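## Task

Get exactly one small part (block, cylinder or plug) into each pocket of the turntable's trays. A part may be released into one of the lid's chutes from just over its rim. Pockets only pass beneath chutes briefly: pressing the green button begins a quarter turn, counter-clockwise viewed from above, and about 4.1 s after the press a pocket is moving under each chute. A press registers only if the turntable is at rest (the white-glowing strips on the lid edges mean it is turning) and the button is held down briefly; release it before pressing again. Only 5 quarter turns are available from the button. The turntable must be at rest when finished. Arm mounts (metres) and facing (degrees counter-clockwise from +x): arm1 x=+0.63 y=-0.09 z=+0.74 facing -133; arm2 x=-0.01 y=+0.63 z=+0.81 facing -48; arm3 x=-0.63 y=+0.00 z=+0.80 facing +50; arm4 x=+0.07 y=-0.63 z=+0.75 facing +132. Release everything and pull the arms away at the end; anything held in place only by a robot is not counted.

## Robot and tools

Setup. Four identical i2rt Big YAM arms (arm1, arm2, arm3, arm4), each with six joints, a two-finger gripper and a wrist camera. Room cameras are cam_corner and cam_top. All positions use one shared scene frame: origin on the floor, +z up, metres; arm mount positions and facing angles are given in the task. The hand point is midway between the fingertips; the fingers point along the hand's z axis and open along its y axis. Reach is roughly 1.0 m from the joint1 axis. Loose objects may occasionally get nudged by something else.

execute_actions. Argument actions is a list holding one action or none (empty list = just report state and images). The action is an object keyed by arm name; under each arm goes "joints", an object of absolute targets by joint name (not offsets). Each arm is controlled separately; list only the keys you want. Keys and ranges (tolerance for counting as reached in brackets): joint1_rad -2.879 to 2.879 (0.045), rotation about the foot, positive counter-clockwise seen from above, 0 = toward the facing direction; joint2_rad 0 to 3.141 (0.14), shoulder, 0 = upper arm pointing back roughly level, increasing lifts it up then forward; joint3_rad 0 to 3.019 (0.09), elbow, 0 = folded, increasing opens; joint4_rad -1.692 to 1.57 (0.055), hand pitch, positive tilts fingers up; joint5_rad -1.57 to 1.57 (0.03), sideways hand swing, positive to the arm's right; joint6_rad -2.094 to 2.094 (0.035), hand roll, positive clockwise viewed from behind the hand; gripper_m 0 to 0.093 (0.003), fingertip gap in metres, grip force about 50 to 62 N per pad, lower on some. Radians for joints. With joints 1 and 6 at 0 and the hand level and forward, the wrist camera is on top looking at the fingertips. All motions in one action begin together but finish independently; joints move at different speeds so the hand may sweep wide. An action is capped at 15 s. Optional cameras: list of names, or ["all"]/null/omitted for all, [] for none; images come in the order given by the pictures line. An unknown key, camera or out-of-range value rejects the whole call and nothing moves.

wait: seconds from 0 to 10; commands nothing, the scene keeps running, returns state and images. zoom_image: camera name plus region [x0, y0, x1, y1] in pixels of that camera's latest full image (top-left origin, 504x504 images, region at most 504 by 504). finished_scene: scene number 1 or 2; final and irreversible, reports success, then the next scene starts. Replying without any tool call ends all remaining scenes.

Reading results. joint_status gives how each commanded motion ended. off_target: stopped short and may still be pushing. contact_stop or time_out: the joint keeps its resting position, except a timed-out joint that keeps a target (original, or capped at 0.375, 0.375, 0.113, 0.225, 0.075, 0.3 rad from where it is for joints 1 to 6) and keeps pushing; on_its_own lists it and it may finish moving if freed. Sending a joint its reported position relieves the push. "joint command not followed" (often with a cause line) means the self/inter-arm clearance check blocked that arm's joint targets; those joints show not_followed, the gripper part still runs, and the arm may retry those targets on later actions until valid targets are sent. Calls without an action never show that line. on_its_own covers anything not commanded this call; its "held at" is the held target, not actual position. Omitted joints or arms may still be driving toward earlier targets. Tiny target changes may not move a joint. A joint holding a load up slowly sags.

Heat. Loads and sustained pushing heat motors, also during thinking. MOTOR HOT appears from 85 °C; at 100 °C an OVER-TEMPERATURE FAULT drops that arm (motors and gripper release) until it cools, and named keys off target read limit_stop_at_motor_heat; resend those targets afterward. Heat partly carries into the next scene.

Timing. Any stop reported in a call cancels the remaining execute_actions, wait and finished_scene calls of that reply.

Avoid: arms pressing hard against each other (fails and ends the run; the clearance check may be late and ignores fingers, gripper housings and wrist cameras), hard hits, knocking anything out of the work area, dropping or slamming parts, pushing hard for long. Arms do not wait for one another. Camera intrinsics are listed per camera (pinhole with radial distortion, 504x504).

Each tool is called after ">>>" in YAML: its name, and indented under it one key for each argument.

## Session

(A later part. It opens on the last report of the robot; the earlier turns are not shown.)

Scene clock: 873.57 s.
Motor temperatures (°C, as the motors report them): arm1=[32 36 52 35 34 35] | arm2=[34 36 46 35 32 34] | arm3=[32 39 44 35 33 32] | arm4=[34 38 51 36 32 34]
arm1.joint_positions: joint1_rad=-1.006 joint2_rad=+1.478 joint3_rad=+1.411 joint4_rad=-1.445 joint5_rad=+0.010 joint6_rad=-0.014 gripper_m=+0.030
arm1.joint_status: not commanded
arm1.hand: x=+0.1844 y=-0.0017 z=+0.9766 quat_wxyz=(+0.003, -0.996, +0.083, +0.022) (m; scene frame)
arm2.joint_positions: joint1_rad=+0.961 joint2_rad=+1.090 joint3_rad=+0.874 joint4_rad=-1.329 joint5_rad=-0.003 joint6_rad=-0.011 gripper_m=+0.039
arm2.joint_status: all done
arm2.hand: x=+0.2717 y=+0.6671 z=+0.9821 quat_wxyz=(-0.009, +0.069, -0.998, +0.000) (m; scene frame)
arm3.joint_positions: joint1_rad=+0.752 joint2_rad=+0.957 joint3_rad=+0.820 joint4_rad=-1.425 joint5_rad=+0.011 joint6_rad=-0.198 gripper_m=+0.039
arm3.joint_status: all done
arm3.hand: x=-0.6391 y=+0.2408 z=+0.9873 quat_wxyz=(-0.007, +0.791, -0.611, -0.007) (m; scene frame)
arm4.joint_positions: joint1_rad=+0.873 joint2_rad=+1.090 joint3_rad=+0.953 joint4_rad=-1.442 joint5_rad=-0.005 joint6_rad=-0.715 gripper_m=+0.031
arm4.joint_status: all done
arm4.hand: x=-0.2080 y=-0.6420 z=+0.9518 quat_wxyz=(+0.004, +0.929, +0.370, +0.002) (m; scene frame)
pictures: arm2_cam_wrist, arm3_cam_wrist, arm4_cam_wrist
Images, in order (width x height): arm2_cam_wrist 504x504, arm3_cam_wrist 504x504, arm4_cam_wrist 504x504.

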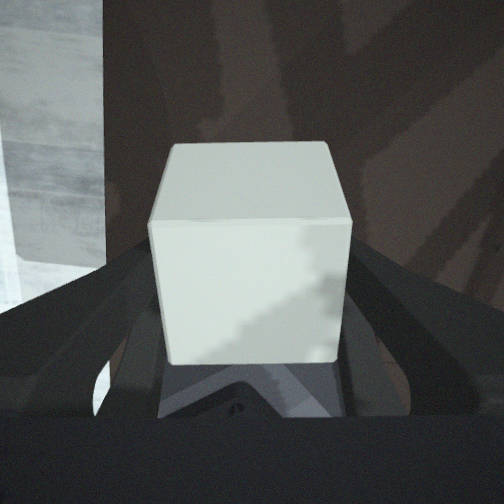

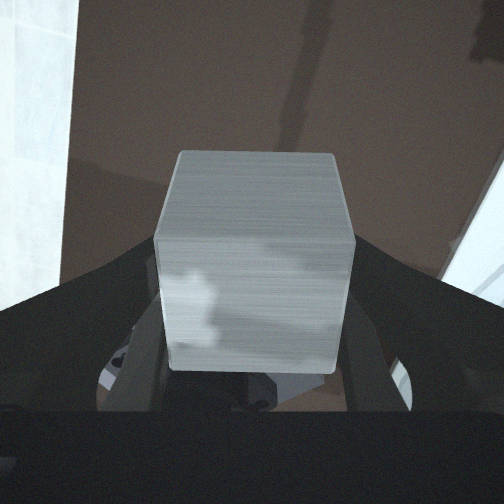

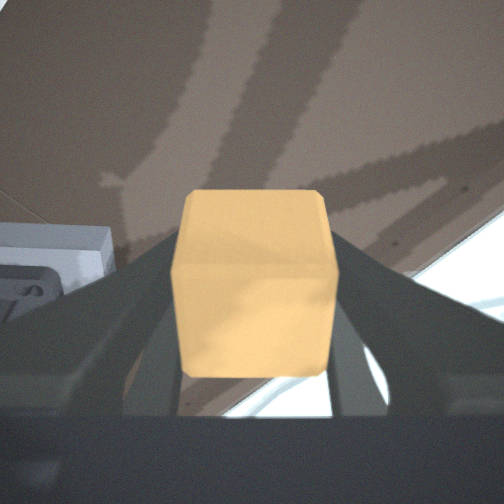

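>>> execute_actions:
  actions:
    - {"arm2":{"joints":{"joint1_rad":-0.77,"joint6_rad":-0.105}},"arm3":{"joints":{"joint1_rad":-0.991}},"arm4":{"joints":{"joint1_rad":-0.569,"joint6_rad":-1.485}}}
  cameras: []

>>> execute_actions:
  actions:
    - {"arm2":{"joints":{"joint2_rad":1.545,"joint3_rad":1.195,"joint4_rad":-1.165}},"arm3":{"joints":{"joint2_rad":1.278,"joint3_rad":0.958,"joint4_rad":-1.2}},"arm4":{"joints":{"joint2_rad":1.625,"joint3_rad":1.47,"joint4_rad":-1.335}}}
  cameras: ["arm2_cam_wrist","arm3_cam_wrist","arm4_cam_wrist"]

Scene clock: 895.57 s.
Motor temperatures (°C, as the motors report them): arm1=[32 36 52 35 34 35] | arm2=[34 36 49 34 32 34] | arm3=[32 38 45 35 33 32] | arm4=[34 37 54 36 32 34]
arm1.joint_positions: joint1_rad=-1.006 joint2_rad=+1.478 joint3_rad=+1.411 joint4_rad=-1.445 joint5_rad=+0.010 joint6_rad=-0.014 gripper_m=+0.030
arm1.joint_status: not commanded
arm1.hand: x=+0.1844 y=-0.0017 z=+0.9766 quat_wxyz=(+0.003, -0.996, +0.083, +0.022) (m; scene frame)
arm2.joint_positions: joint1_rad=-0.769 joint2_rad=+1.094 joint3_rad=+0.874 joint4_rad=-1.329 joint5_rad=-0.002 joint6_rad=-0.093 gripper_m=+0.039
arm2.joint_status: all done
arm2.hand: x=-0.0218 y=+0.3446 z=+0.9848 quat_wxyz=(-0.007, -0.686, -0.728, +0.012) (m; scene frame)
arm3.joint_positions: joint1_rad=-0.988 joint2_rad=+0.957 joint3_rad=+0.820 joint4_rad=-1.425 joint5_rad=+0.013 joint6_rad=-0.197 gripper_m=+0.039
arm3.joint_status: all done
arm3.hand: x=-0.3899 y=-0.0281 z=+0.9814 quat_wxyz=(+0.003, +0.042, -0.999, +0.002) (m; scene frame)
arm4.joint_positions: joint1_rad=-0.563 joint2_rad=+1.095 joint3_rad=+0.953 joint4_rad=-1.442 joint5_rad=-0.007 joint6_rad=-1.470 gripper_m=+0.031
arm4.joint_status: all done
arm4.hand: x=+0.0245 y=-0.3505 z=+0.9498 quat_wxyz=(+0.008, +0.999, +0.037, -0.003) (m; scene frame)
pictures: none
No camera images: the call's "cameras" was empty. Leave "cameras" out to get every camera's image.

Scene clock: 896.97 s.
Motor temperatures (°C, as the motors report them): arm1=[32 36 52 35 34 35] | arm2=[34 36 49 34 32 34] | arm3=[32 38 45 35 33 32] | arm4=[34 37 55 36 32 34]
arm1.joint_positions: joint1_rad=-1.006 joint2_rad=+1.478 joint3_rad=+1.411 joint4_rad=-1.445 joint5_rad=+0.010 joint6_rad=-0.014 gripper_m=+0.030
arm1.joint_status: not commanded
arm1.hand: x=+0.1844 y=-0.0017 z=+0.9766 quat_wxyz=(+0.003, -0.996, +0.083, +0.022) (m; scene frame)
arm2.joint_positions: joint1_rad=-0.769 joint2_rad=+1.550 joint3_rad=+1.165 joint4_rad=-1.169 joint5_rad=-0.002 joint6_rad=-0.093 gripper_m=+0.039
arm2.joint_status: all done
arm2.hand: x=-0.0272 y=+0.1910 z=+0.9378 quat_wxyz=(-0.005, -0.685, -0.728, +0.010) (m; scene frame)
arm3.joint_positions: joint1_rad=-0.988 joint2_rad=+1.293 joint3_rad=+0.913 joint4_rad=-1.216 joint5_rad=+0.013 joint6_rad=-0.197 gripper_m=+0.039
arm3.joint_status: all done
arm3.hand: x=-0.2991 y=-0.0378 z=+0.9248 quat_wxyz=(+0.019, +0.043, -0.999, -0.001) (m; scene frame)
arm4.joint_positions: joint1_rad=-0.563 joint2_rad=+1.637 joint3_rad=+1.410 joint4_rad=-1.338 joint5_rad=-0.007 joint6_rad=-1.471 gripper_m=+0.031
arm4.joint_status: all done
arm4.hand: x=-0.0114 y=-0.1489 z=+0.9231 quat_wxyz=(-0.002, +0.999, +0.038, -0.004) (m; scene frame)
pictures: arm2_cam_wrist, arm3_cam_wrist, arm4_cam_wrist
Images, in order (width x height): arm2_cam_wrist 504x504, arm3_cam_wrist 504x504, arm4_cam_wrist 504x504.

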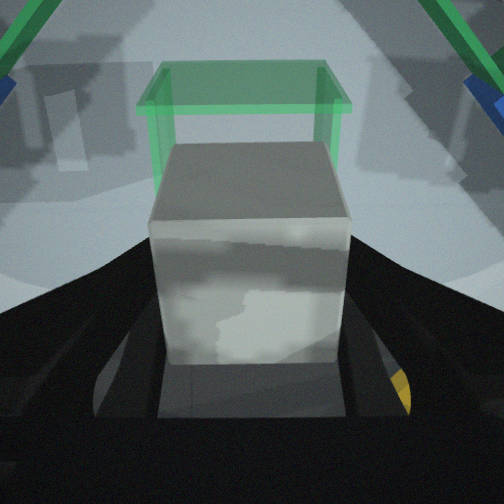

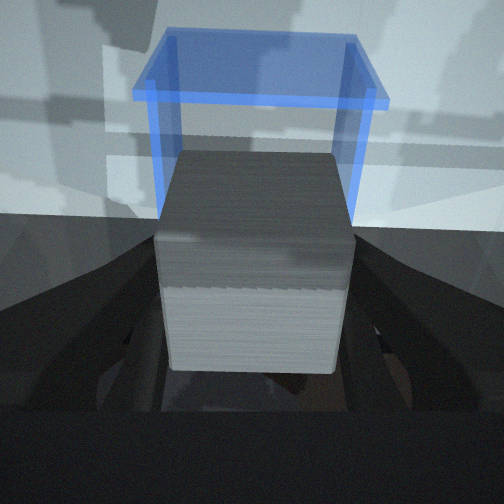

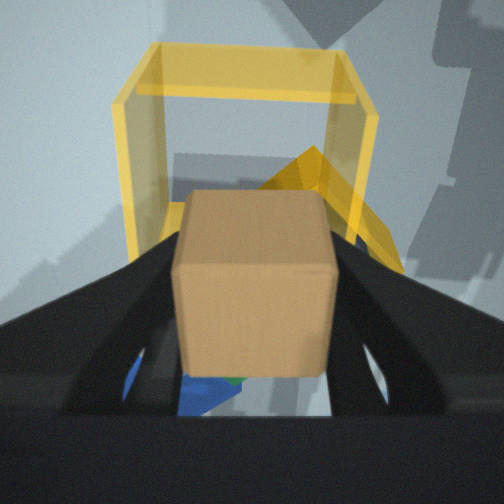

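>>> execute_actions:
  actions:
    - {"arm1":{"joints":{"joint1_rad":-1.112,"joint2_rad":1.18,"joint3_rad":0.985,"joint4_rad":-1.39}},"arm2":{"joints":{"joint3_rad":1.115,"joint4_rad":-1.127}},"arm3":{"joints":{"joint4_rad":-1.184}}}
  cameras: ["arm1_cam_wrist","arm2_cam_wrist","arm3_cam_wrist"]

Scene clock: 925.13 s.
Motor temperatures (°C, as the motors report them): arm1=[32 36 53 35 34 35] | arm2=[34 37 51 34 32 34] | arm3=[32 38 47 35 33 32] | arm4=[34 38 58 36 32 34]
arm1.joint_positions: joint1_rad=-1.121 joint2_rad=+1.168 joint3_rad=+0.990 joint4_rad=-1.399 joint5_rad=+0.010 joint6_rad=-0.014 gripper_m=+0.030
arm1.joint_status: all done
arm1.hand: x=+0.3314 y=+0.0078 z=+0.9273 quat_wxyz=(+0.000, -0.990, +0.140, -0.012) (m; scene frame)
arm2.joint_positions: joint1_rad=-0.769 joint2_rad=+1.545 joint3_rad=+1.113 joint4_rad=-1.138 joint5_rad=-0.002 joint6_rad=-0.093 gripper_m=+0.039
arm2.joint_status: all done
arm2.hand: x=-0.0269 y=+0.2037 z=+0.9217 quat_wxyz=(+0.000, -0.685, -0.728, +0.004) (m; scene frame)
arm3.joint_positions: joint1_rad=-0.988 joint2_rad=+1.293 joint3_rad=+0.913 joint4_rad=-1.202 joint5_rad=+0.013 joint6_rad=-0.197 gripper_m=+0.039
arm3.joint_status: all done
arm3.hand: x=-0.2958 y=-0.0382 z=+0.9247 quat_wxyz=(+0.013, +0.043, -0.999, +0.000) (m; scene frame)
arm4.joint_positions: joint1_rad=-0.563 joint2_rad=+1.637 joint3_rad=+1.410 joint4_rad=-1.338 joint5_rad=-0.007 joint6_rad=-1.471 gripper_m=+0.031
arm4.joint_status: not commanded
arm4.hand: x=-0.0114 y=-0.1489 z=+0.9231 quat_wxyz=(-0.002, +0.999, +0.038, -0.004) (m; scene frame)
pictures: arm1_cam_wrist, arm2_cam_wrist, arm3_cam_wrist
Images, in order (width x height): arm1_cam_wrist 504x504, arm2_cam_wrist 504x504, arm3_cam_wrist 504x504.

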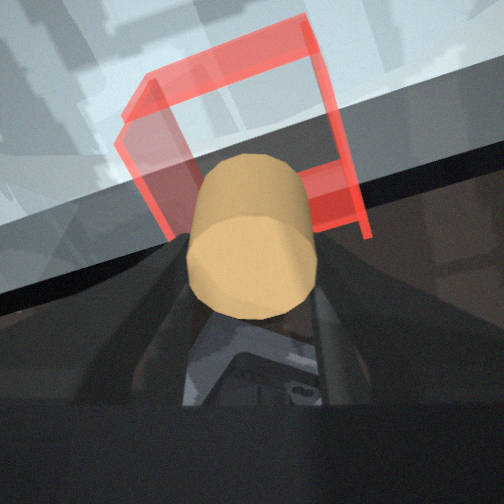

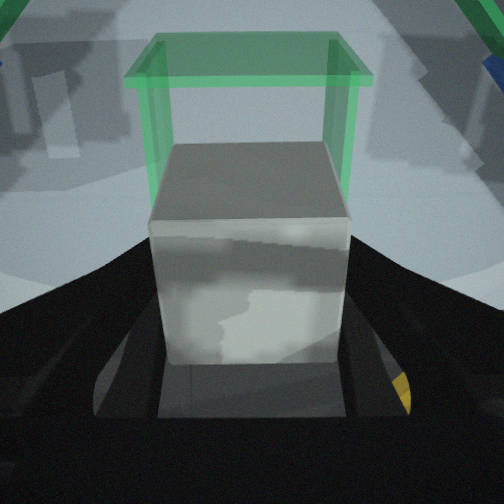

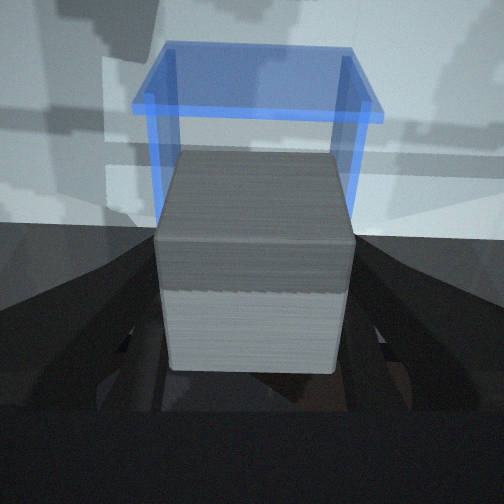

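>>> execute_actions:
  actions:
    - {"arm1":{"joints":{"joint1_rad":-1.01,"joint2_rad":1.50,"joint3_rad":1.45,"joint4_rad":-1.46}},"arm2":{"joints":{"joint4_rad":-1.115}}}
  cameras: ["arm1_cam_wrist","arm2_cam_wrist"]

>>> execute_actions:
  actions:
    - {"arm1":{"joints":{"joint3_rad":1.27,"joint4_rad":-1.335}}}
  cameras: ["cam_top"]

>>> execute_actions:
  actions:
    - {"arm1":{"joints":{"joint3_rad":1.45,"joint4_rad":-1.46}}}
  cameras: []

>>> execute_actions:
  actions:
    - {"arm1":{"joints":{"joint1_rad":-1.112,"joint2_rad":1.18,"joint3_rad":0.985,"joint4_rad":-1.39}}}
  cameras: []

>>> wait:
  seconds: 1.14

>>> execute_actions:
  actions:
    - {"arm1":{"joints":{"gripper_m":0.06}},"arm2":{"joints":{"gripper_m":0.065}},"arm3":{"joints":{"gripper_m":0.065}},"arm4":{"joints":{"gripper_m":0.06}}}
  cameras: ["cam_top","arm1_cam_wrist","arm2_cam_wrist","arm3_cam_wrist","arm4_cam_wrist"]

Scene clock: 952.03 s.
Motor temperatures (°C, as the motors report them): arm1=[32 36 50 35 34 35] | arm2=[34 37 49 34 32 34] | arm3=[32 38 48 35 33 32] | arm4=[34 39 59 36 32 34]
arm1.joint_positions: joint1_rad=-1.008 joint2_rad=+1.488 joint3_rad=+1.416 joint4_rad=-1.472 joint5_rad=+0.010 joint6_rad=-0.014 gripper_m=+0.030
arm1.joint_status: all done
arm1.hand: x=+0.1889 y=-0.0014 z=+0.9738 quat_wxyz=(+0.002, -0.996, +0.084, +0.005) (m; scene frame)
arm2.joint_positions: joint1_rad=-0.769 joint2_rad=+1.545 joint3_rad=+1.113 joint4_rad=-1.127 joint5_rad=-0.002 joint6_rad=-0.093 gripper_m=+0.039
arm2.joint_status: all done
arm2.hand: x=-0.0270 y=+0.2010 z=+0.9217 quat_wxyz=(-0.004, -0.685, -0.728, +0.008) (m; scene frame)
arm3.joint_positions: joint1_rad=-0.988 joint2_rad=+1.293 joint3_rad=+0.913 joint4_rad=-1.202 joint5_rad=+0.013 joint6_rad=-0.197 gripper_m=+0.039
arm3.joint_status: not commanded
arm3.hand: x=-0.2958 y=-0.0382 z=+0.9247 quat_wxyz=(+0.013, +0.043, -0.999, +0.000) (m; scene frame)
arm4.joint_positions: joint1_rad=-0.563 joint2_rad=+1.637 joint3_rad=+1.410 joint4_rad=-1.338 joint5_rad=-0.007 joint6_rad=-1.471 gripper_m=+0.031
arm4.joint_status: not commanded
arm4.hand: x=-0.0114 y=-0.1489 z=+0.9231 quat_wxyz=(-0.002, +0.999, +0.038, -0.004) (m; scene frame)
pictures: arm1_cam_wrist, arm2_cam_wrist
Images, in order (width x height): arm1_cam_wrist 504x504, arm2_cam_wrist 504x504.

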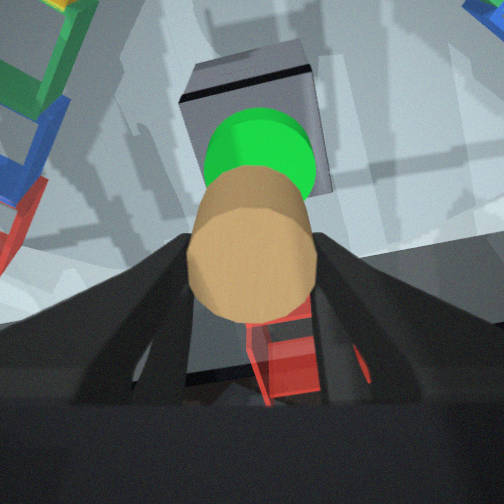

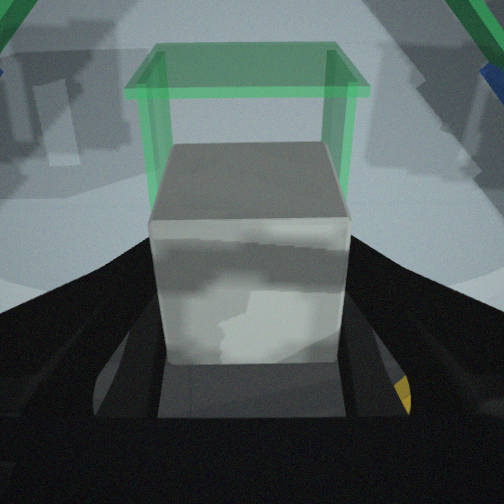

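Scene clock: 952.97 s.
Motor temperatures (°C, as the motors report them): arm1=[32 36 50 35 34 35] | arm2=[34 37 49 34 32 34] | arm3=[32 38 48 35 33 32] | arm4=[34 39 59 36 32 34]
arm1.joint_positions: joint1_rad=-1.008 joint2_rad=+1.474 joint3_rad=+1.301 joint4_rad=-1.343 joint5_rad=+0.010 joint6_rad=-0.014 gripper_m=+0.030
arm1.joint_status: all done
arm1.hand: x=+0.1924 y=-0.0023 z=+0.9364 quat_wxyz=(+0.003, -0.996, +0.084, +0.019) (m; scene frame)
arm2.joint_positions: joint1_rad=-0.769 joint2_rad=+1.545 joint3_rad=+1.113 joint4_rad=-1.127 joint5_rad=-0.002 joint6_rad=-0.093 gripper_m=+0.039
arm2.joint_status: not commanded
arm2.hand: x=-0.0270 y=+0.2010 z=+0.9217 quat_wxyz=(-0.004, -0.685, -0.728, +0.008) (m; scene frame)
arm3.joint_positions: joint1_rad=-0.988 joint2_rad=+1.293 joint3_rad=+0.913 joint4_rad=-1.202 joint5_rad=+0.013 joint6_rad=-0.197 gripper_m=+0.039
arm3.joint_status: not commanded
arm3.hand: x=-0.2958 y=-0.0382 z=+0.9247 quat_wxyz=(+0.013, +0.043, -0.999, +0.000) (m; scene frame)
arm4.joint_positions: joint1_rad=-0.563 joint2_rad=+1.637 joint3_rad=+1.410 joint4_rad=-1.338 joint5_rad=-0.007 joint6_rad=-1.471 gripper_m=+0.031
arm4.joint_status: not commanded
arm4.hand: x=-0.0114 y=-0.1489 z=+0.9231 quat_wxyz=(-0.002, +0.999, +0.038, -0.004) (m; scene frame)
pictures: cam_top
Images, in order (width x height): cam_top 504x504.

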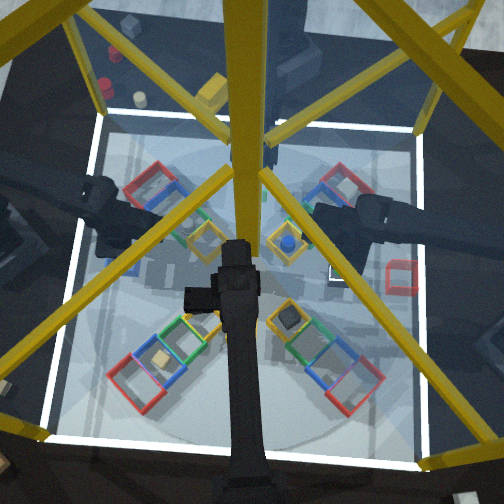

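Scene clock: 953.93 s.
Motor temperatures (°C, as the motors report them): arm1=[32 36 50 35 34 35] | arm2=[34 37 49 34 32 34] | arm3=[32 38 48 35 33 32] | arm4=[34 39 59 36 32 34]
arm1.joint_positions: joint1_rad=-1.008 joint2_rad=+1.476 joint3_rad=+1.411 joint4_rad=-1.445 joint5_rad=+0.010 joint6_rad=-0.014 gripper_m=+0.030
arm1.joint_status: all done
arm1.hand: x=+0.1849 y=-0.0006 z=+0.9770 quat_wxyz=(+0.003, -0.996, +0.084, +0.022) (m; scene frame)
arm2.joint_positions: joint1_rad=-0.769 joint2_rad=+1.545 joint3_rad=+1.113 joint4_rad=-1.127 joint5_rad=-0.002 joint6_rad=-0.093 gripper_m=+0.039
arm2.joint_status: not commanded
arm2.hand: x=-0.0270 y=+0.2010 z=+0.9217 quat_wxyz=(-0.004, -0.685, -0.728, +0.008) (m; scene frame)
arm3.joint_positions: joint1_rad=-0.988 joint2_rad=+1.293 joint3_rad=+0.913 joint4_rad=-1.202 joint5_rad=+0.013 joint6_rad=-0.197 gripper_m=+0.039
arm3.joint_status: not commanded
arm3.hand: x=-0.2958 y=-0.0382 z=+0.9247 quat_wxyz=(+0.013, +0.043, -0.999, +0.000) (m; scene frame)
arm4.joint_positions: joint1_rad=-0.563 joint2_rad=+1.637 joint3_rad=+1.410 joint4_rad=-1.338 joint5_rad=-0.007 joint6_rad=-1.471 gripper_m=+0.031
arm4.joint_status: not commanded
arm4.hand: x=-0.0114 y=-0.1489 z=+0.9231 quat_wxyz=(-0.002, +0.999, +0.038, -0.004) (m; scene frame)
pictures: none
No camera images: the call's "cameras" was empty. Leave "cameras" out to get every camera's image.

Scene clock: 955.13 s.
Motor temperatures (°C, as the motors report them): arm1=[32 36 50 35 34 35] | arm2=[34 37 49 34 32 34] | arm3=[32 38 48 35 33 32] | arm4=[34 39 59 36 32 34]
arm1.joint_positions: joint1_rad=-1.121 joint2_rad=+1.168 joint3_rad=+0.990 joint4_rad=-1.399 joint5_rad=+0.010 joint6_rad=-0.014 gripper_m=+0.030
arm1.joint_status: all done
arm1.hand: x=+0.3314 y=+0.0078 z=+0.9274 quat_wxyz=(+0.000, -0.990, +0.140, -0.012) (m; scene frame)
arm2.joint_positions: joint1_rad=-0.769 joint2_rad=+1.545 joint3_rad=+1.113 joint4_rad=-1.127 joint5_rad=-0.002 joint6_rad=-0.093 gripper_m=+0.039
arm2.joint_status: not commanded
arm2.hand: x=-0.0270 y=+0.2010 z=+0.9217 quat_wxyz=(-0.004, -0.685, -0.728, +0.008) (m; scene frame)
arm3.joint_positions: joint1_rad=-0.988 joint2_rad=+1.293 joint3_rad=+0.913 joint4_rad=-1.202 joint5_rad=+0.013 joint6_rad=-0.197 gripper_m=+0.039
arm3.joint_status: not commanded
arm3.hand: x=-0.2958 y=-0.0382 z=+0.9247 quat_wxyz=(+0.013, +0.043, -0.999, +0.000) (m; scene frame)
arm4.joint_positions: joint1_rad=-0.563 joint2_rad=+1.637 joint3_rad=+1.410 joint4_rad=-1.338 joint5_rad=-0.007 joint6_rad=-1.471 gripper_m=+0.031
arm4.joint_status: not commanded
arm4.hand: x=-0.0114 y=-0.1489 z=+0.9231 quat_wxyz=(-0.002, +0.999, +0.038, -0.004) (m; scene frame)
pictures: none
No camera images: the call's "cameras" was empty. Leave "cameras" out to get every camera's image.

Scene clock: 956.30 s.
Motor temperatures (°C, as the motors report them): arm1=[32 36 50 35 34 35] | arm2=[34 37 49 34 32 34] | arm3=[32 38 48 35 33 32] | arm4=[34 39 59 36 32 34]
arm1.joint_positions: joint1_rad=-1.121 joint2_rad=+1.168 joint3_rad=+0.990 joint4_rad=-1.399 joint5_rad=+0.010 joint6_rad=-0.014 gripper_m=+0.030
arm1.joint_status: all done
arm1.hand: x=+0.3314 y=+0.0078 z=+0.9274 quat_wxyz=(+0.000, -0.990, +0.140, -0.012) (m; scene frame)
arm2.joint_positions: joint1_rad=-0.769 joint2_rad=+1.545 joint3_rad=+1.113 joint4_rad=-1.127 joint5_rad=-0.002 joint6_rad=-0.093 gripper_m=+0.039
arm2.joint_status: not commanded
arm2.hand: x=-0.0270 y=+0.2010 z=+0.9217 quat_wxyz=(-0.004, -0.685, -0.728, +0.008) (m; scene frame)
arm3.joint_positions: joint1_rad=-0.988 joint2_rad=+1.293 joint3_rad=+0.913 joint4_rad=-1.202 joint5_rad=+0.013 joint6_rad=-0.197 gripper_m=+0.039
arm3.joint_status: not commanded
arm3.hand: x=-0.2958 y=-0.0382 z=+0.9247 quat_wxyz=(+0.013, +0.043, -0.999, +0.000) (m; scene frame)
arm4.joint_positions: joint1_rad=-0.563 joint2_rad=+1.637 joint3_rad=+1.410 joint4_rad=-1.338 joint5_rad=-0.007 joint6_rad=-1.471 gripper_m=+0.031
arm4.joint_status: not commanded
arm4.hand: x=-0.0114 y=-0.1489 z=+0.9231 quat_wxyz=(-0.002, +0.999, +0.038, -0.004) (m; scene frame)
wait: 1.17 s; at rest by 0.27 s
pictures: arm1_cam_wrist, arm2_cam_wrist, arm3_cam_wrist, arm4_cam_wrist, cam_corner, cam_top
Images, in order (width x height): arm1_cam_wrist 504x504, arm2_cam_wrist 504x504, arm3_cam_wrist 504x504, arm4_cam_wrist 504x504, cam_corner 504x504, cam_top 504x504.

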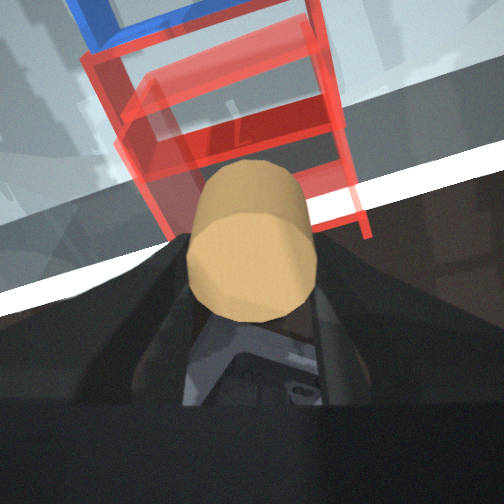

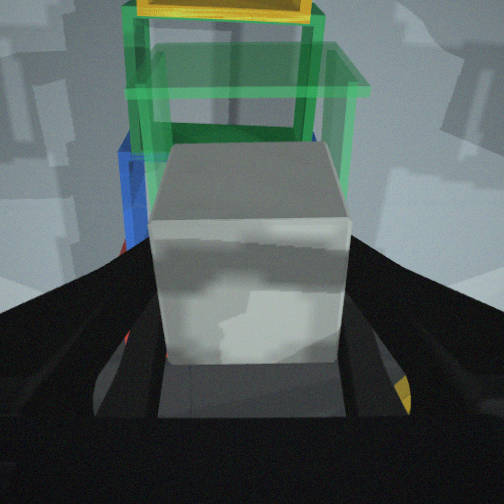

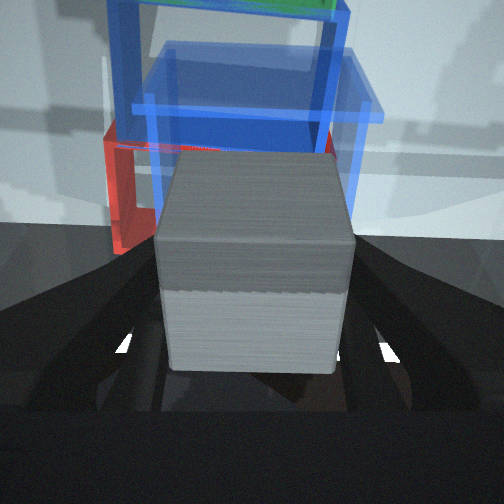

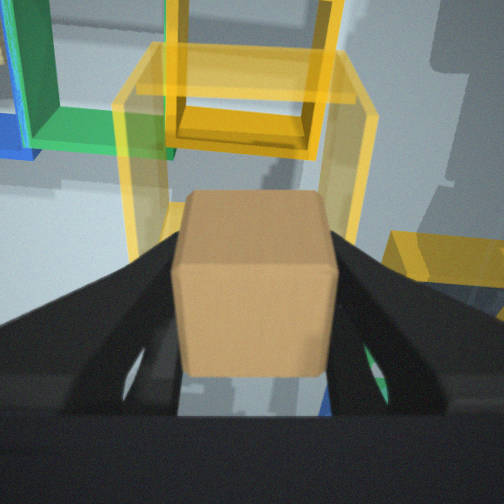

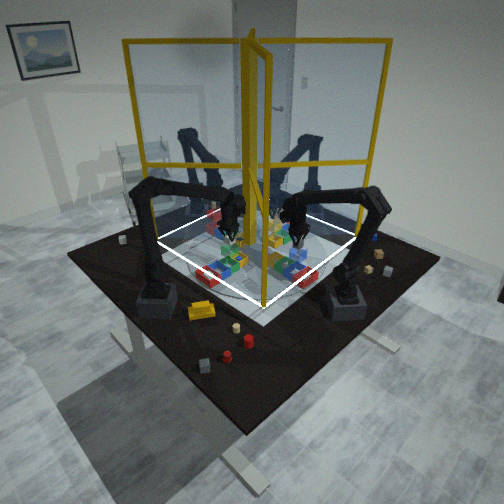

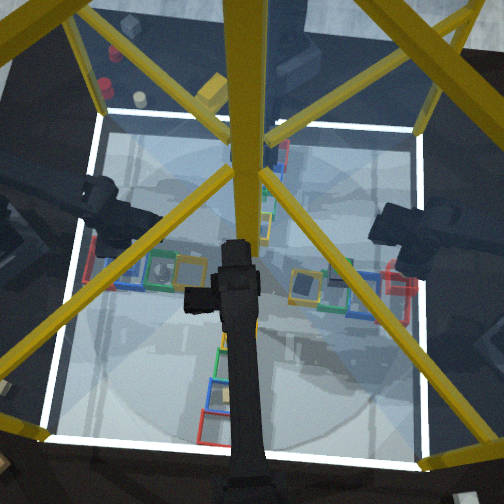

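Scene clock: 956.87 s.
Motor temperatures (°C, as the motors report them): arm1=[32 36 50 35 34 35] | arm2=[34 37 49 34 32 34] | arm3=[32 38 48 35 33 32] | arm4=[34 39 59 36 32 34]
arm1.joint_positions: joint1_rad=-1.121 joint2_rad=+1.168 joint3_rad=+0.990 joint4_rad=-1.399 joint5_rad=+0.010 joint6_rad=-0.014 gripper_m=+0.060
arm1.joint_status: all done
arm1.hand: x=+0.3314 y=+0.0078 z=+0.9274 quat_wxyz=(+0.000, -0.990, +0.140, -0.012) (m; scene frame)
arm2.joint_positions: joint1_rad=-0.769 joint2_rad=+1.545 joint3_rad=+1.113 joint4_rad=-1.127 joint5_rad=-0.002 joint6_rad=-0.094 gripper_m=+0.065
arm2.joint_status: all done
arm2.hand: x=-0.0270 y=+0.2010 z=+0.9217 quat_wxyz=(-0.004, -0.685, -0.728, +0.008) (m; scene frame)
arm3.joint_positions: joint1_rad=-0.988 joint2_rad=+1.292 joint3_rad=+0.913 joint4_rad=-1.202 joint5_rad=+0.013 joint6_rad=-0.197 gripper_m=+0.065
arm3.joint_status: all done
arm3.hand: x=-0.2958 y=-0.0382 z=+0.9248 quat_wxyz=(+0.012, +0.042, -0.999, +0.000) (m; scene frame)
arm4.joint_positions: joint1_rad=-0.563 joint2_rad=+1.637 joint3_rad=+1.410 joint4_rad=-1.338 joint5_rad=-0.007 joint6_rad=-1.471 gripper_m=+0.060
arm4.joint_status: all done
arm4.hand: x=-0.0114 y=-0.1489 z=+0.9231 quat_wxyz=(-0.002, +0.999, +0.038, -0.004) (m; scene frame)
pictures: arm1_cam_wrist, arm2_cam_wrist, arm3_cam_wrist, arm4_cam_wrist, cam_top
Images, in order (width x height): arm1_cam_wrist 504x504, arm2_cam_wrist 504x504, arm3_cam_wrist 504x504, arm4_cam_wrist 504x504, cam_top 504x504.

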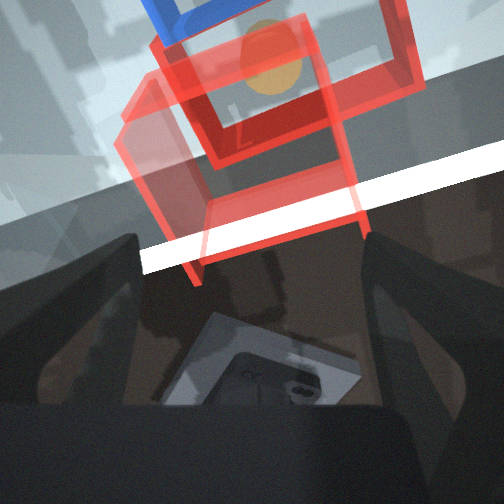

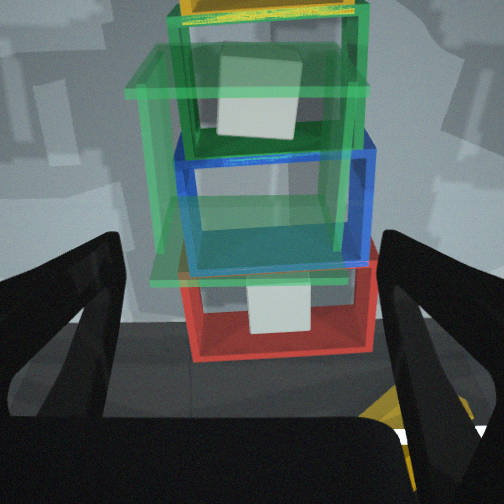

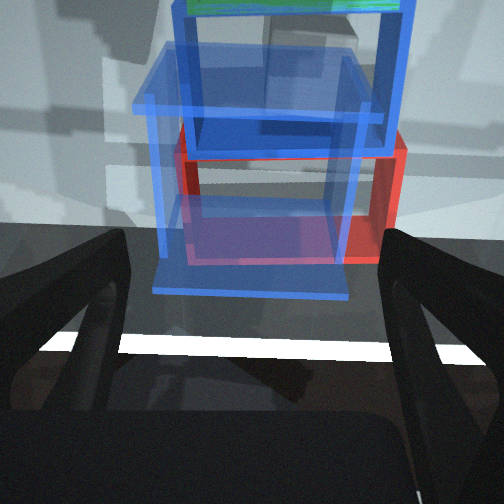

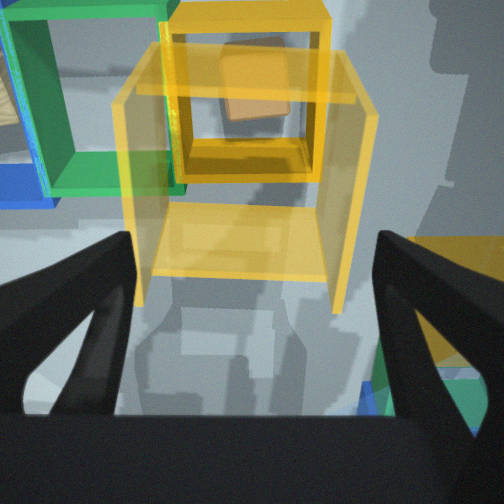

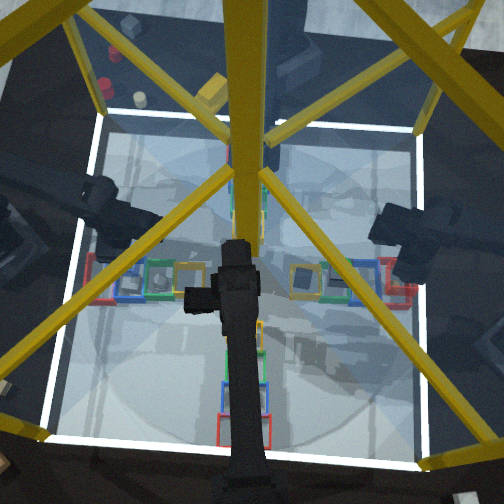

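>>> execute_actions:
  actions: []

Scene clock: 981.87 s.
Motor temperatures (°C, as the motors report them): arm1=[32 36 49 35 34 35] | arm2=[34 37 49 34 32 34] | arm3=[32 38 48 35 33 32] | arm4=[34 39 59 36 32 34]
arm1.joint_positions: joint1_rad=-1.121 joint2_rad=+1.168 joint3_rad=+0.990 joint4_rad=-1.399 joint5_rad=+0.010 joint6_rad=-0.014 gripper_m=+0.060
arm1.joint_status: all done
arm1.hand: x=+0.3314 y=+0.0078 z=+0.9274 quat_wxyz=(+0.000, -0.990, +0.140, -0.012) (m; scene frame)
arm2.joint_positions: joint1_rad=-0.769 joint2_rad=+1.545 joint3_rad=+1.113 joint4_rad=-1.127 joint5_rad=-0.002 joint6_rad=-0.094 gripper_m=+0.065
arm2.joint_status: all done
arm2.hand: x=-0.0270 y=+0.2010 z=+0.9217 quat_wxyz=(-0.004, -0.685, -0.728, +0.008) (m; scene frame)
arm3.joint_positions: joint1_rad=-0.988 joint2_rad=+1.292 joint3_rad=+0.913 joint4_rad=-1.202 joint5_rad=+0.013 joint6_rad=-0.197 gripper_m=+0.065
arm3.joint_status: all done
arm3.hand: x=-0.2958 y=-0.0382 z=+0.9248 quat_wxyz=(+0.012, +0.042, -0.999, +0.000) (m; scene frame)
arm4.joint_positions: joint1_rad=-0.563 joint2_rad=+1.637 joint3_rad=+1.410 joint4_rad=-1.338 joint5_rad=-0.007 joint6_rad=-1.471 gripper_m=+0.060
arm4.joint_status: all done
arm4.hand: x=-0.0114 y=-0.1489 z=+0.9231 quat_wxyz=(-0.002, +0.999, +0.038, -0.004) (m; scene frame)
pictures: arm1_cam_wrist, arm2_cam_wrist, arm3_cam_wrist, arm4_cam_wrist, cam_corner, cam_top
Images, in order (width x height): arm1_cam_wrist 504x504, arm2_cam_wrist 504x504, arm3_cam_wrist 504x504, arm4_cam_wrist 504x504, cam_corner 504x504, cam_top 504x504.

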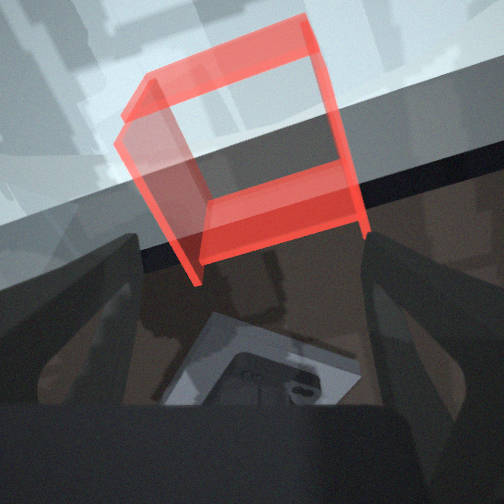

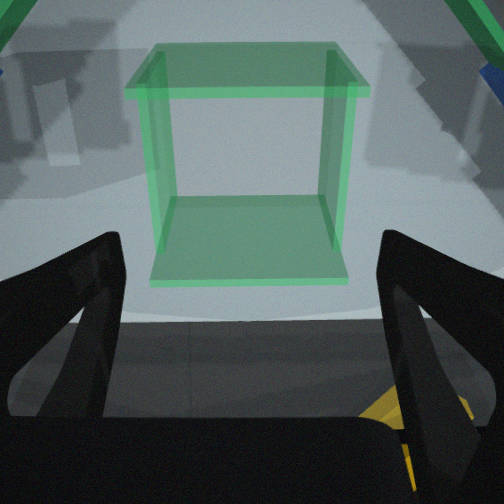

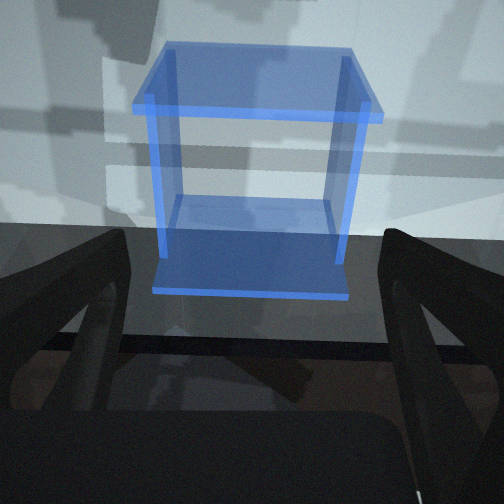

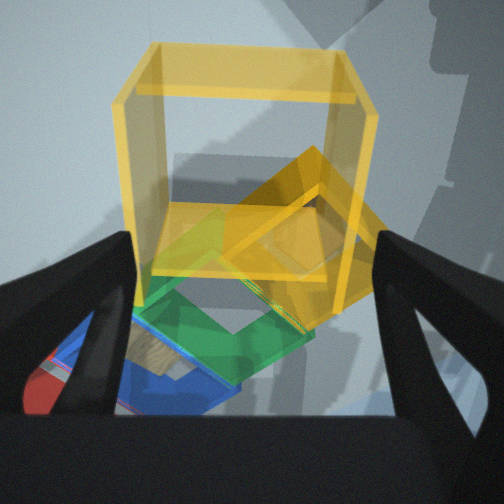

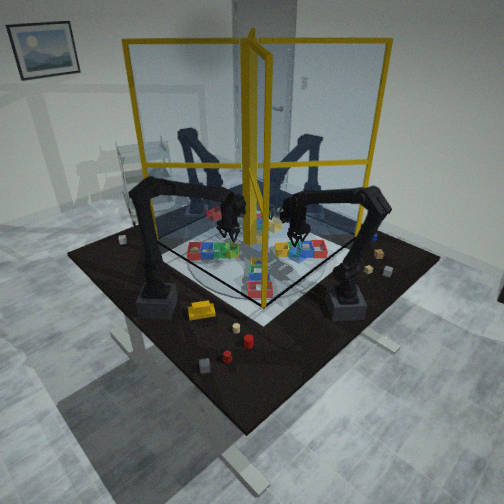

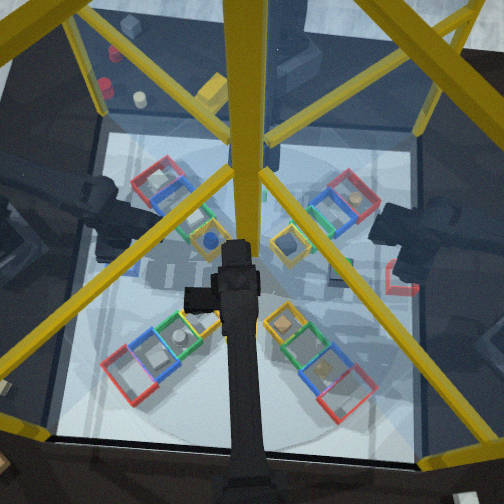

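>>> execute_actions:
  actions:
    - {"arm1":{"joints":{"joint2_rad":0.95,"joint3_rad":0.8,"joint4_rad":-1.42,"gripper_m":0.09}},"arm2":{"joints":{"joint2_rad":1.1,"joint3_rad":0.88,"joint4_rad":-1.34,"gripper_m":0.09}},"arm3":{"joints":{"joint2_rad":0.95,"joint3_rad":0.83,"joint4_rad":-1.44,"gripper_m":0.09}},"arm4":{"joints":{"joint2_rad":1.1,"joint3_rad":0.99,"joint4_rad":-1.45,"gripper_m":0.09}}}
  cameras: []

>>> execute_actions:
  actions:
    - {"arm1":{"joints":{"joint1_rad":0.415,"joint6_rad":0}},"arm2":{"joints":{"joint1_rad":0.616,"joint6_rad":0}},"arm3":{"joints":{"joint1_rad":0.354,"joint6_rad":0}},"arm4":{"joints":{"joint1_rad":0.846,"joint6_rad":0}}}
  cameras: ["cam_top","cam_corner"]

Scene clock: 998.50 s.
Motor temperatures (°C, as the motors report them): arm1=[32 35 49 35 34 35] | arm2=[34 37 49 34 32 34] | arm3=[32 38 48 35 33 32] | arm4=[34 39 59 36 32 34]
arm1.joint_positions: joint1_rad=-1.121 joint2_rad=+0.939 joint3_rad=+0.809 joint4_rad=-1.409 joint5_rad=+0.010 joint6_rad=-0.014 gripper_m=+0.090
arm1.joint_status: all done
arm1.hand: x=+0.3990 y=-0.0128 z=+0.9176 quat_wxyz=(+0.003, -0.990, +0.140, +0.007) (m; scene frame)
arm2.joint_positions: joint1_rad=-0.769 joint2_rad=+1.089 joint3_rad=+0.881 joint4_rad=-1.331 joint5_rad=-0.002 joint6_rad=-0.094 gripper_m=+0.090
arm2.joint_status: all done
arm2.hand: x=-0.0218 y=+0.3429 z=+0.9886 quat_wxyz=(-0.010, -0.685, -0.728, +0.016) (m; scene frame)
arm3.joint_positions: joint1_rad=-0.988 joint2_rad=+0.940 joint3_rad=+0.827 joint4_rad=-1.425 joint5_rad=+0.013 joint6_rad=-0.197 gripper_m=+0.090
arm3.joint_status: all done
arm3.hand: x=-0.3885 y=-0.0283 z=+0.9878 quat_wxyz=(-0.009, +0.042, -0.999, +0.003) (m; scene frame)
arm4.joint_positions: joint1_rad=-0.563 joint2_rad=+1.095 joint3_rad=+0.998 joint4_rad=-1.447 joint5_rad=-0.007 joint6_rad=-1.471 gripper_m=+0.090
arm4.joint_status: all done
arm4.hand: x=+0.0225 y=-0.3390 z=+0.9670 quat_wxyz=(-0.012, +0.999, +0.038, -0.005) (m; scene frame)
pictures: none
No camera images: the call's "cameras" was empty. Leave "cameras" out to get every camera's image.

Scene clock: 1000.63 s.
Motor temperatures (°C, as the motors report them): arm1=[32 35 49 35 34 35] | arm2=[34 37 49 34 32 34] | arm3=[32 38 48 35 33 32] | arm4=[34 39 58 36 32 34]
arm1.joint_positions: joint1_rad=+0.411 joint2_rad=+0.939 joint3_rad=+0.809 joint4_rad=-1.409 joint5_rad=+0.010 joint6_rad=-0.006 gripper_m=+0.090
arm1.joint_status: all done
arm1.hand: x=+0.5473 y=-0.3101 z=+0.9227 quat_wxyz=(-0.013, -0.813, -0.583, +0.013) (m; scene frame)
arm2.joint_positions: joint1_rad=+0.615 joint2_rad=+1.093 joint3_rad=+0.881 joint4_rad=-1.331 joint5_rad=-0.002 joint6_rad=-0.012 gripper_m=+0.090
arm2.joint_status: all done
arm2.hand: x=+0.2692 y=+0.5682 z=+0.9843 quat_wxyz=(-0.011, -0.103, -0.995, +0.003) (m; scene frame)
arm3.joint_positions: joint1_rad=+0.350 joint2_rad=+0.941 joint3_rad=+0.827 joint4_rad=-1.425 joint5_rad=+0.011 joint6_rad=-0.008 gripper_m=+0.090
arm3.joint_status: all done
arm3.hand: x=-0.5439 y=+0.2274 z=+0.9923 quat_wxyz=(-0.014, +0.578, -0.816, -0.012) (m; scene frame)
arm4.joint_positions: joint1_rad=+0.840 joint2_rad=+1.095 joint3_rad=+0.998 joint4_rad=-1.447 joint5_rad=-0.007 joint6_rad=-0.016 gripper_m=+0.090
arm4.joint_status: all done
arm4.hand: x=-0.2203 y=-0.6332 z=+0.9676 quat_wxyz=(+0.004, +1.000, +0.013, -0.014) (m; scene frame)
pictures: cam_corner, cam_top
Images, in order (width x height): cam_corner 504x504, cam_top 504x504.

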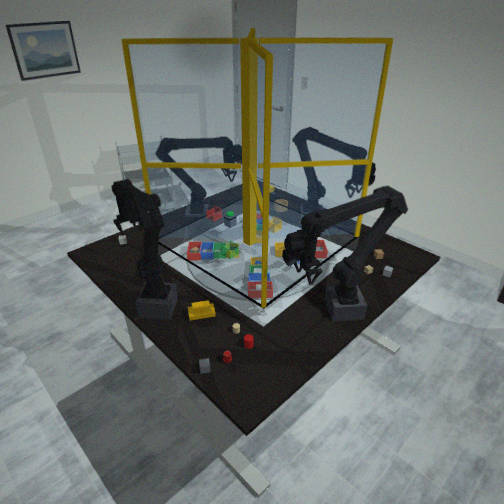

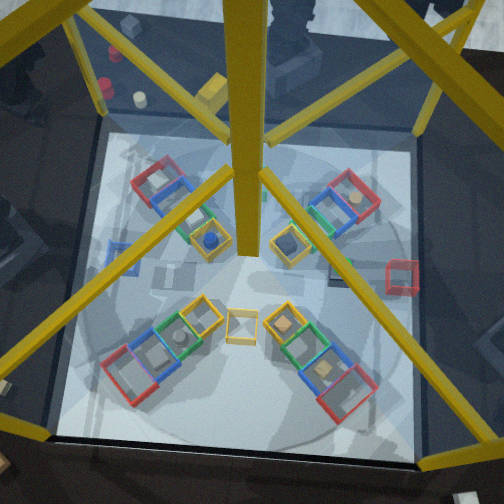

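>>> execute_actions:
  actions:
    - {"arm1":{"joints":{"joint2_rad":1.437,"joint3_rad":1.0,"joint4_rad":-1.11}},"arm2":{"joints":{"joint2_rad":1.6,"joint3_rad":1.6,"joint4_rad":-1.19}},"arm3":{"joints":{"joint2_rad":1.5,"joint3_rad":1.3,"joint4_rad":-1.2}},"arm4":{"joints":{"joint2_rad":1.5,"joint3_rad":1.25,"joint4_rad":-1.2}}}
  cameras: []

>>> execute_actions:
  actions:
    - {"arm2":{"joints":{"joint2_rad":2.14,"joint3_rad":1.79,"joint4_rad":-1.19}},"arm3":{"joints":{"joint2_rad":1.878,"joint3_rad":1.40,"joint4_rad":-1.06}},"arm4":{"joints":{"joint2_rad":1.707,"joint3_rad":1.29,"joint4_rad":-1.125}}}
  cameras: ["arm1_cam_wrist","arm2_cam_wrist","arm3_cam_wrist","arm4_cam_wrist"]

Scene clock: 1037.10 s.
Motor temperatures (°C, as the motors report them): arm1=[32 35 48 35 34 35] | arm2=[34 36 50 34 32 34] | arm3=[32 37 48 36 33 34] | arm4=[34 37 54 36 32 34]
arm1.joint_positions: joint1_rad=+0.411 joint2_rad=+1.440 joint3_rad=+0.978 joint4_rad=-1.125 joint5_rad=+0.010 joint6_rad=-0.006 gripper_m=+0.090
arm1.joint_status: all done
arm1.hand: x=+0.5032 y=-0.4417 z=+0.8414 quat_wxyz=(+0.000, -0.812, -0.583, -0.006) (m; scene frame)
arm2.joint_positions: joint1_rad=+0.615 joint2_rad=+1.592 joint3_rad=+1.568 joint4_rad=-1.197 joint5_rad=-0.002 joint6_rad=-0.011 gripper_m=+0.090
arm2.joint_status: all done
arm2.hand: x=+0.5388 y=+0.5088 z=+1.0781 quat_wxyz=(-0.169, -0.101, -0.980, +0.022) (m; scene frame)
arm3.joint_positions: joint1_rad=+0.371 joint2_rad=+1.350 joint3_rad=+1.148 joint4_rad=-1.382 joint5_rad=-0.002 joint6_rad=+0.315 gripper_m=+0.090
arm3.joint_status: joint2_rad time_out (moved +0.409 of +0.559); joint3_rad time_out (moved +0.321 of +0.473); joint4_rad time_out (moved +0.043 of +0.225)
arm3.on_its_own: joint2_rad reads +1.350 and still pushes toward +1.500 since a time_out; joint3_rad reads +1.148 and still pushes toward +1.260 since a time_out; joint4_rad reads -1.382 and still pushes toward -1.200 since a time_out
arm3.hand: x=-0.5079 y=+0.3578 z=+0.9980 quat_wxyz=(+0.009, +0.450, -0.893, -0.003) (m; scene frame)
arm4.joint_positions: joint1_rad=+0.840 joint2_rad=+1.513 joint3_rad=+1.205 joint4_rad=-1.205 joint5_rad=-0.007 joint6_rad=-0.015 gripper_m=+0.090
arm4.joint_status: all done
arm4.hand: x=-0.3712 y=-0.6347 z=+0.9033 quat_wxyz=(+0.004, +0.999, +0.012, -0.029) (m; scene frame)
pictures: none
No camera images: the call's "cameras" was empty. Leave "cameras" out to get every camera's image.

not run: a stop came earlier in this reply.

>>> execute_actions:
  actions:
    - {"arm3":{"joints":{"joint2_rad":1.1,"joint3_rad":0.95,"joint4_rad":-1.42}}}
  cameras: ["arm3_cam_wrist","cam_corner","cam_top"]

Scene clock: 1044.93 s.
Motor temperatures (°C, as the motors report them): arm1=[32 35 49 35 34 35] | arm2=[34 37 52 34 32 34] | arm3=[32 37 51 36 33 38] | arm4=[34 38 55 36 32 34]
arm1.joint_positions: joint1_rad=+0.411 joint2_rad=+1.440 joint3_rad=+0.978 joint4_rad=-1.125 joint5_rad=+0.010 joint6_rad=-0.006 gripper_m=+0.090
arm1.joint_status: not commanded
arm1.hand: x=+0.5032 y=-0.4417 z=+0.8414 quat_wxyz=(+0.000, -0.812, -0.583, -0.006) (m; scene frame)
arm2.joint_positions: joint1_rad=+0.615 joint2_rad=+1.592 joint3_rad=+1.568 joint4_rad=-1.197 joint5_rad=-0.002 joint6_rad=-0.011 gripper_m=+0.090
arm2.joint_status: not commanded
arm2.hand: x=+0.5388 y=+0.5088 z=+1.0781 quat_wxyz=(-0.169, -0.101, -0.980, +0.022) (m; scene frame)
arm3.joint_positions: joint1_rad=+0.361 joint2_rad=+1.089 joint3_rad=+0.949 joint4_rad=-1.409 joint5_rad=+0.009 joint6_rad=+0.008 gripper_m=+0.090
arm3.joint_status: all done
arm3.hand: x=-0.5305 y=+0.2746 z=+1.0034 quat_wxyz=(-0.009, +0.576, -0.817, -0.011) (m; scene frame)
arm4.joint_positions: joint1_rad=+0.840 joint2_rad=+1.513 joint3_rad=+1.205 joint4_rad=-1.205 joint5_rad=-0.007 joint6_rad=-0.015 gripper_m=+0.090
arm4.joint_status: not commanded
arm4.hand: x=-0.3712 y=-0.6347 z=+0.9033 quat_wxyz=(+0.004, +0.999, +0.012, -0.029) (m; scene frame)
pictures: arm3_cam_wrist, cam_corner, cam_top
Images, in order (width x height): arm3_cam_wrist 504x504, cam_corner 504x504, cam_top 504x504.

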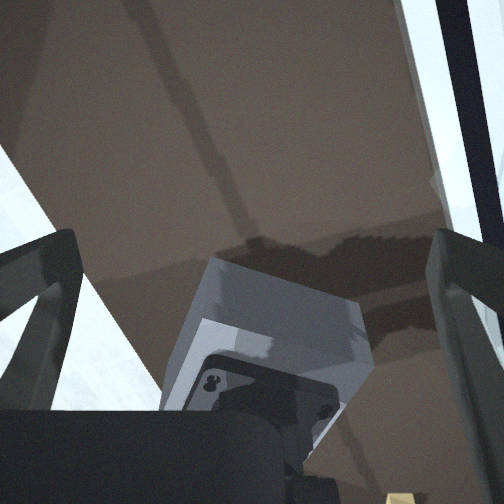

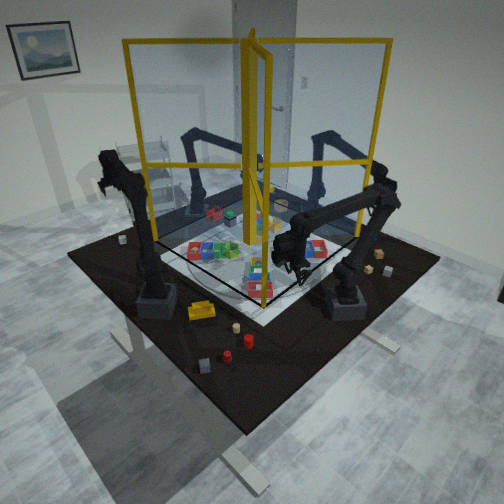

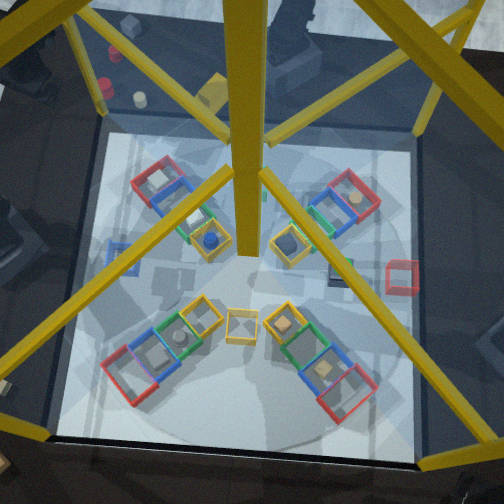

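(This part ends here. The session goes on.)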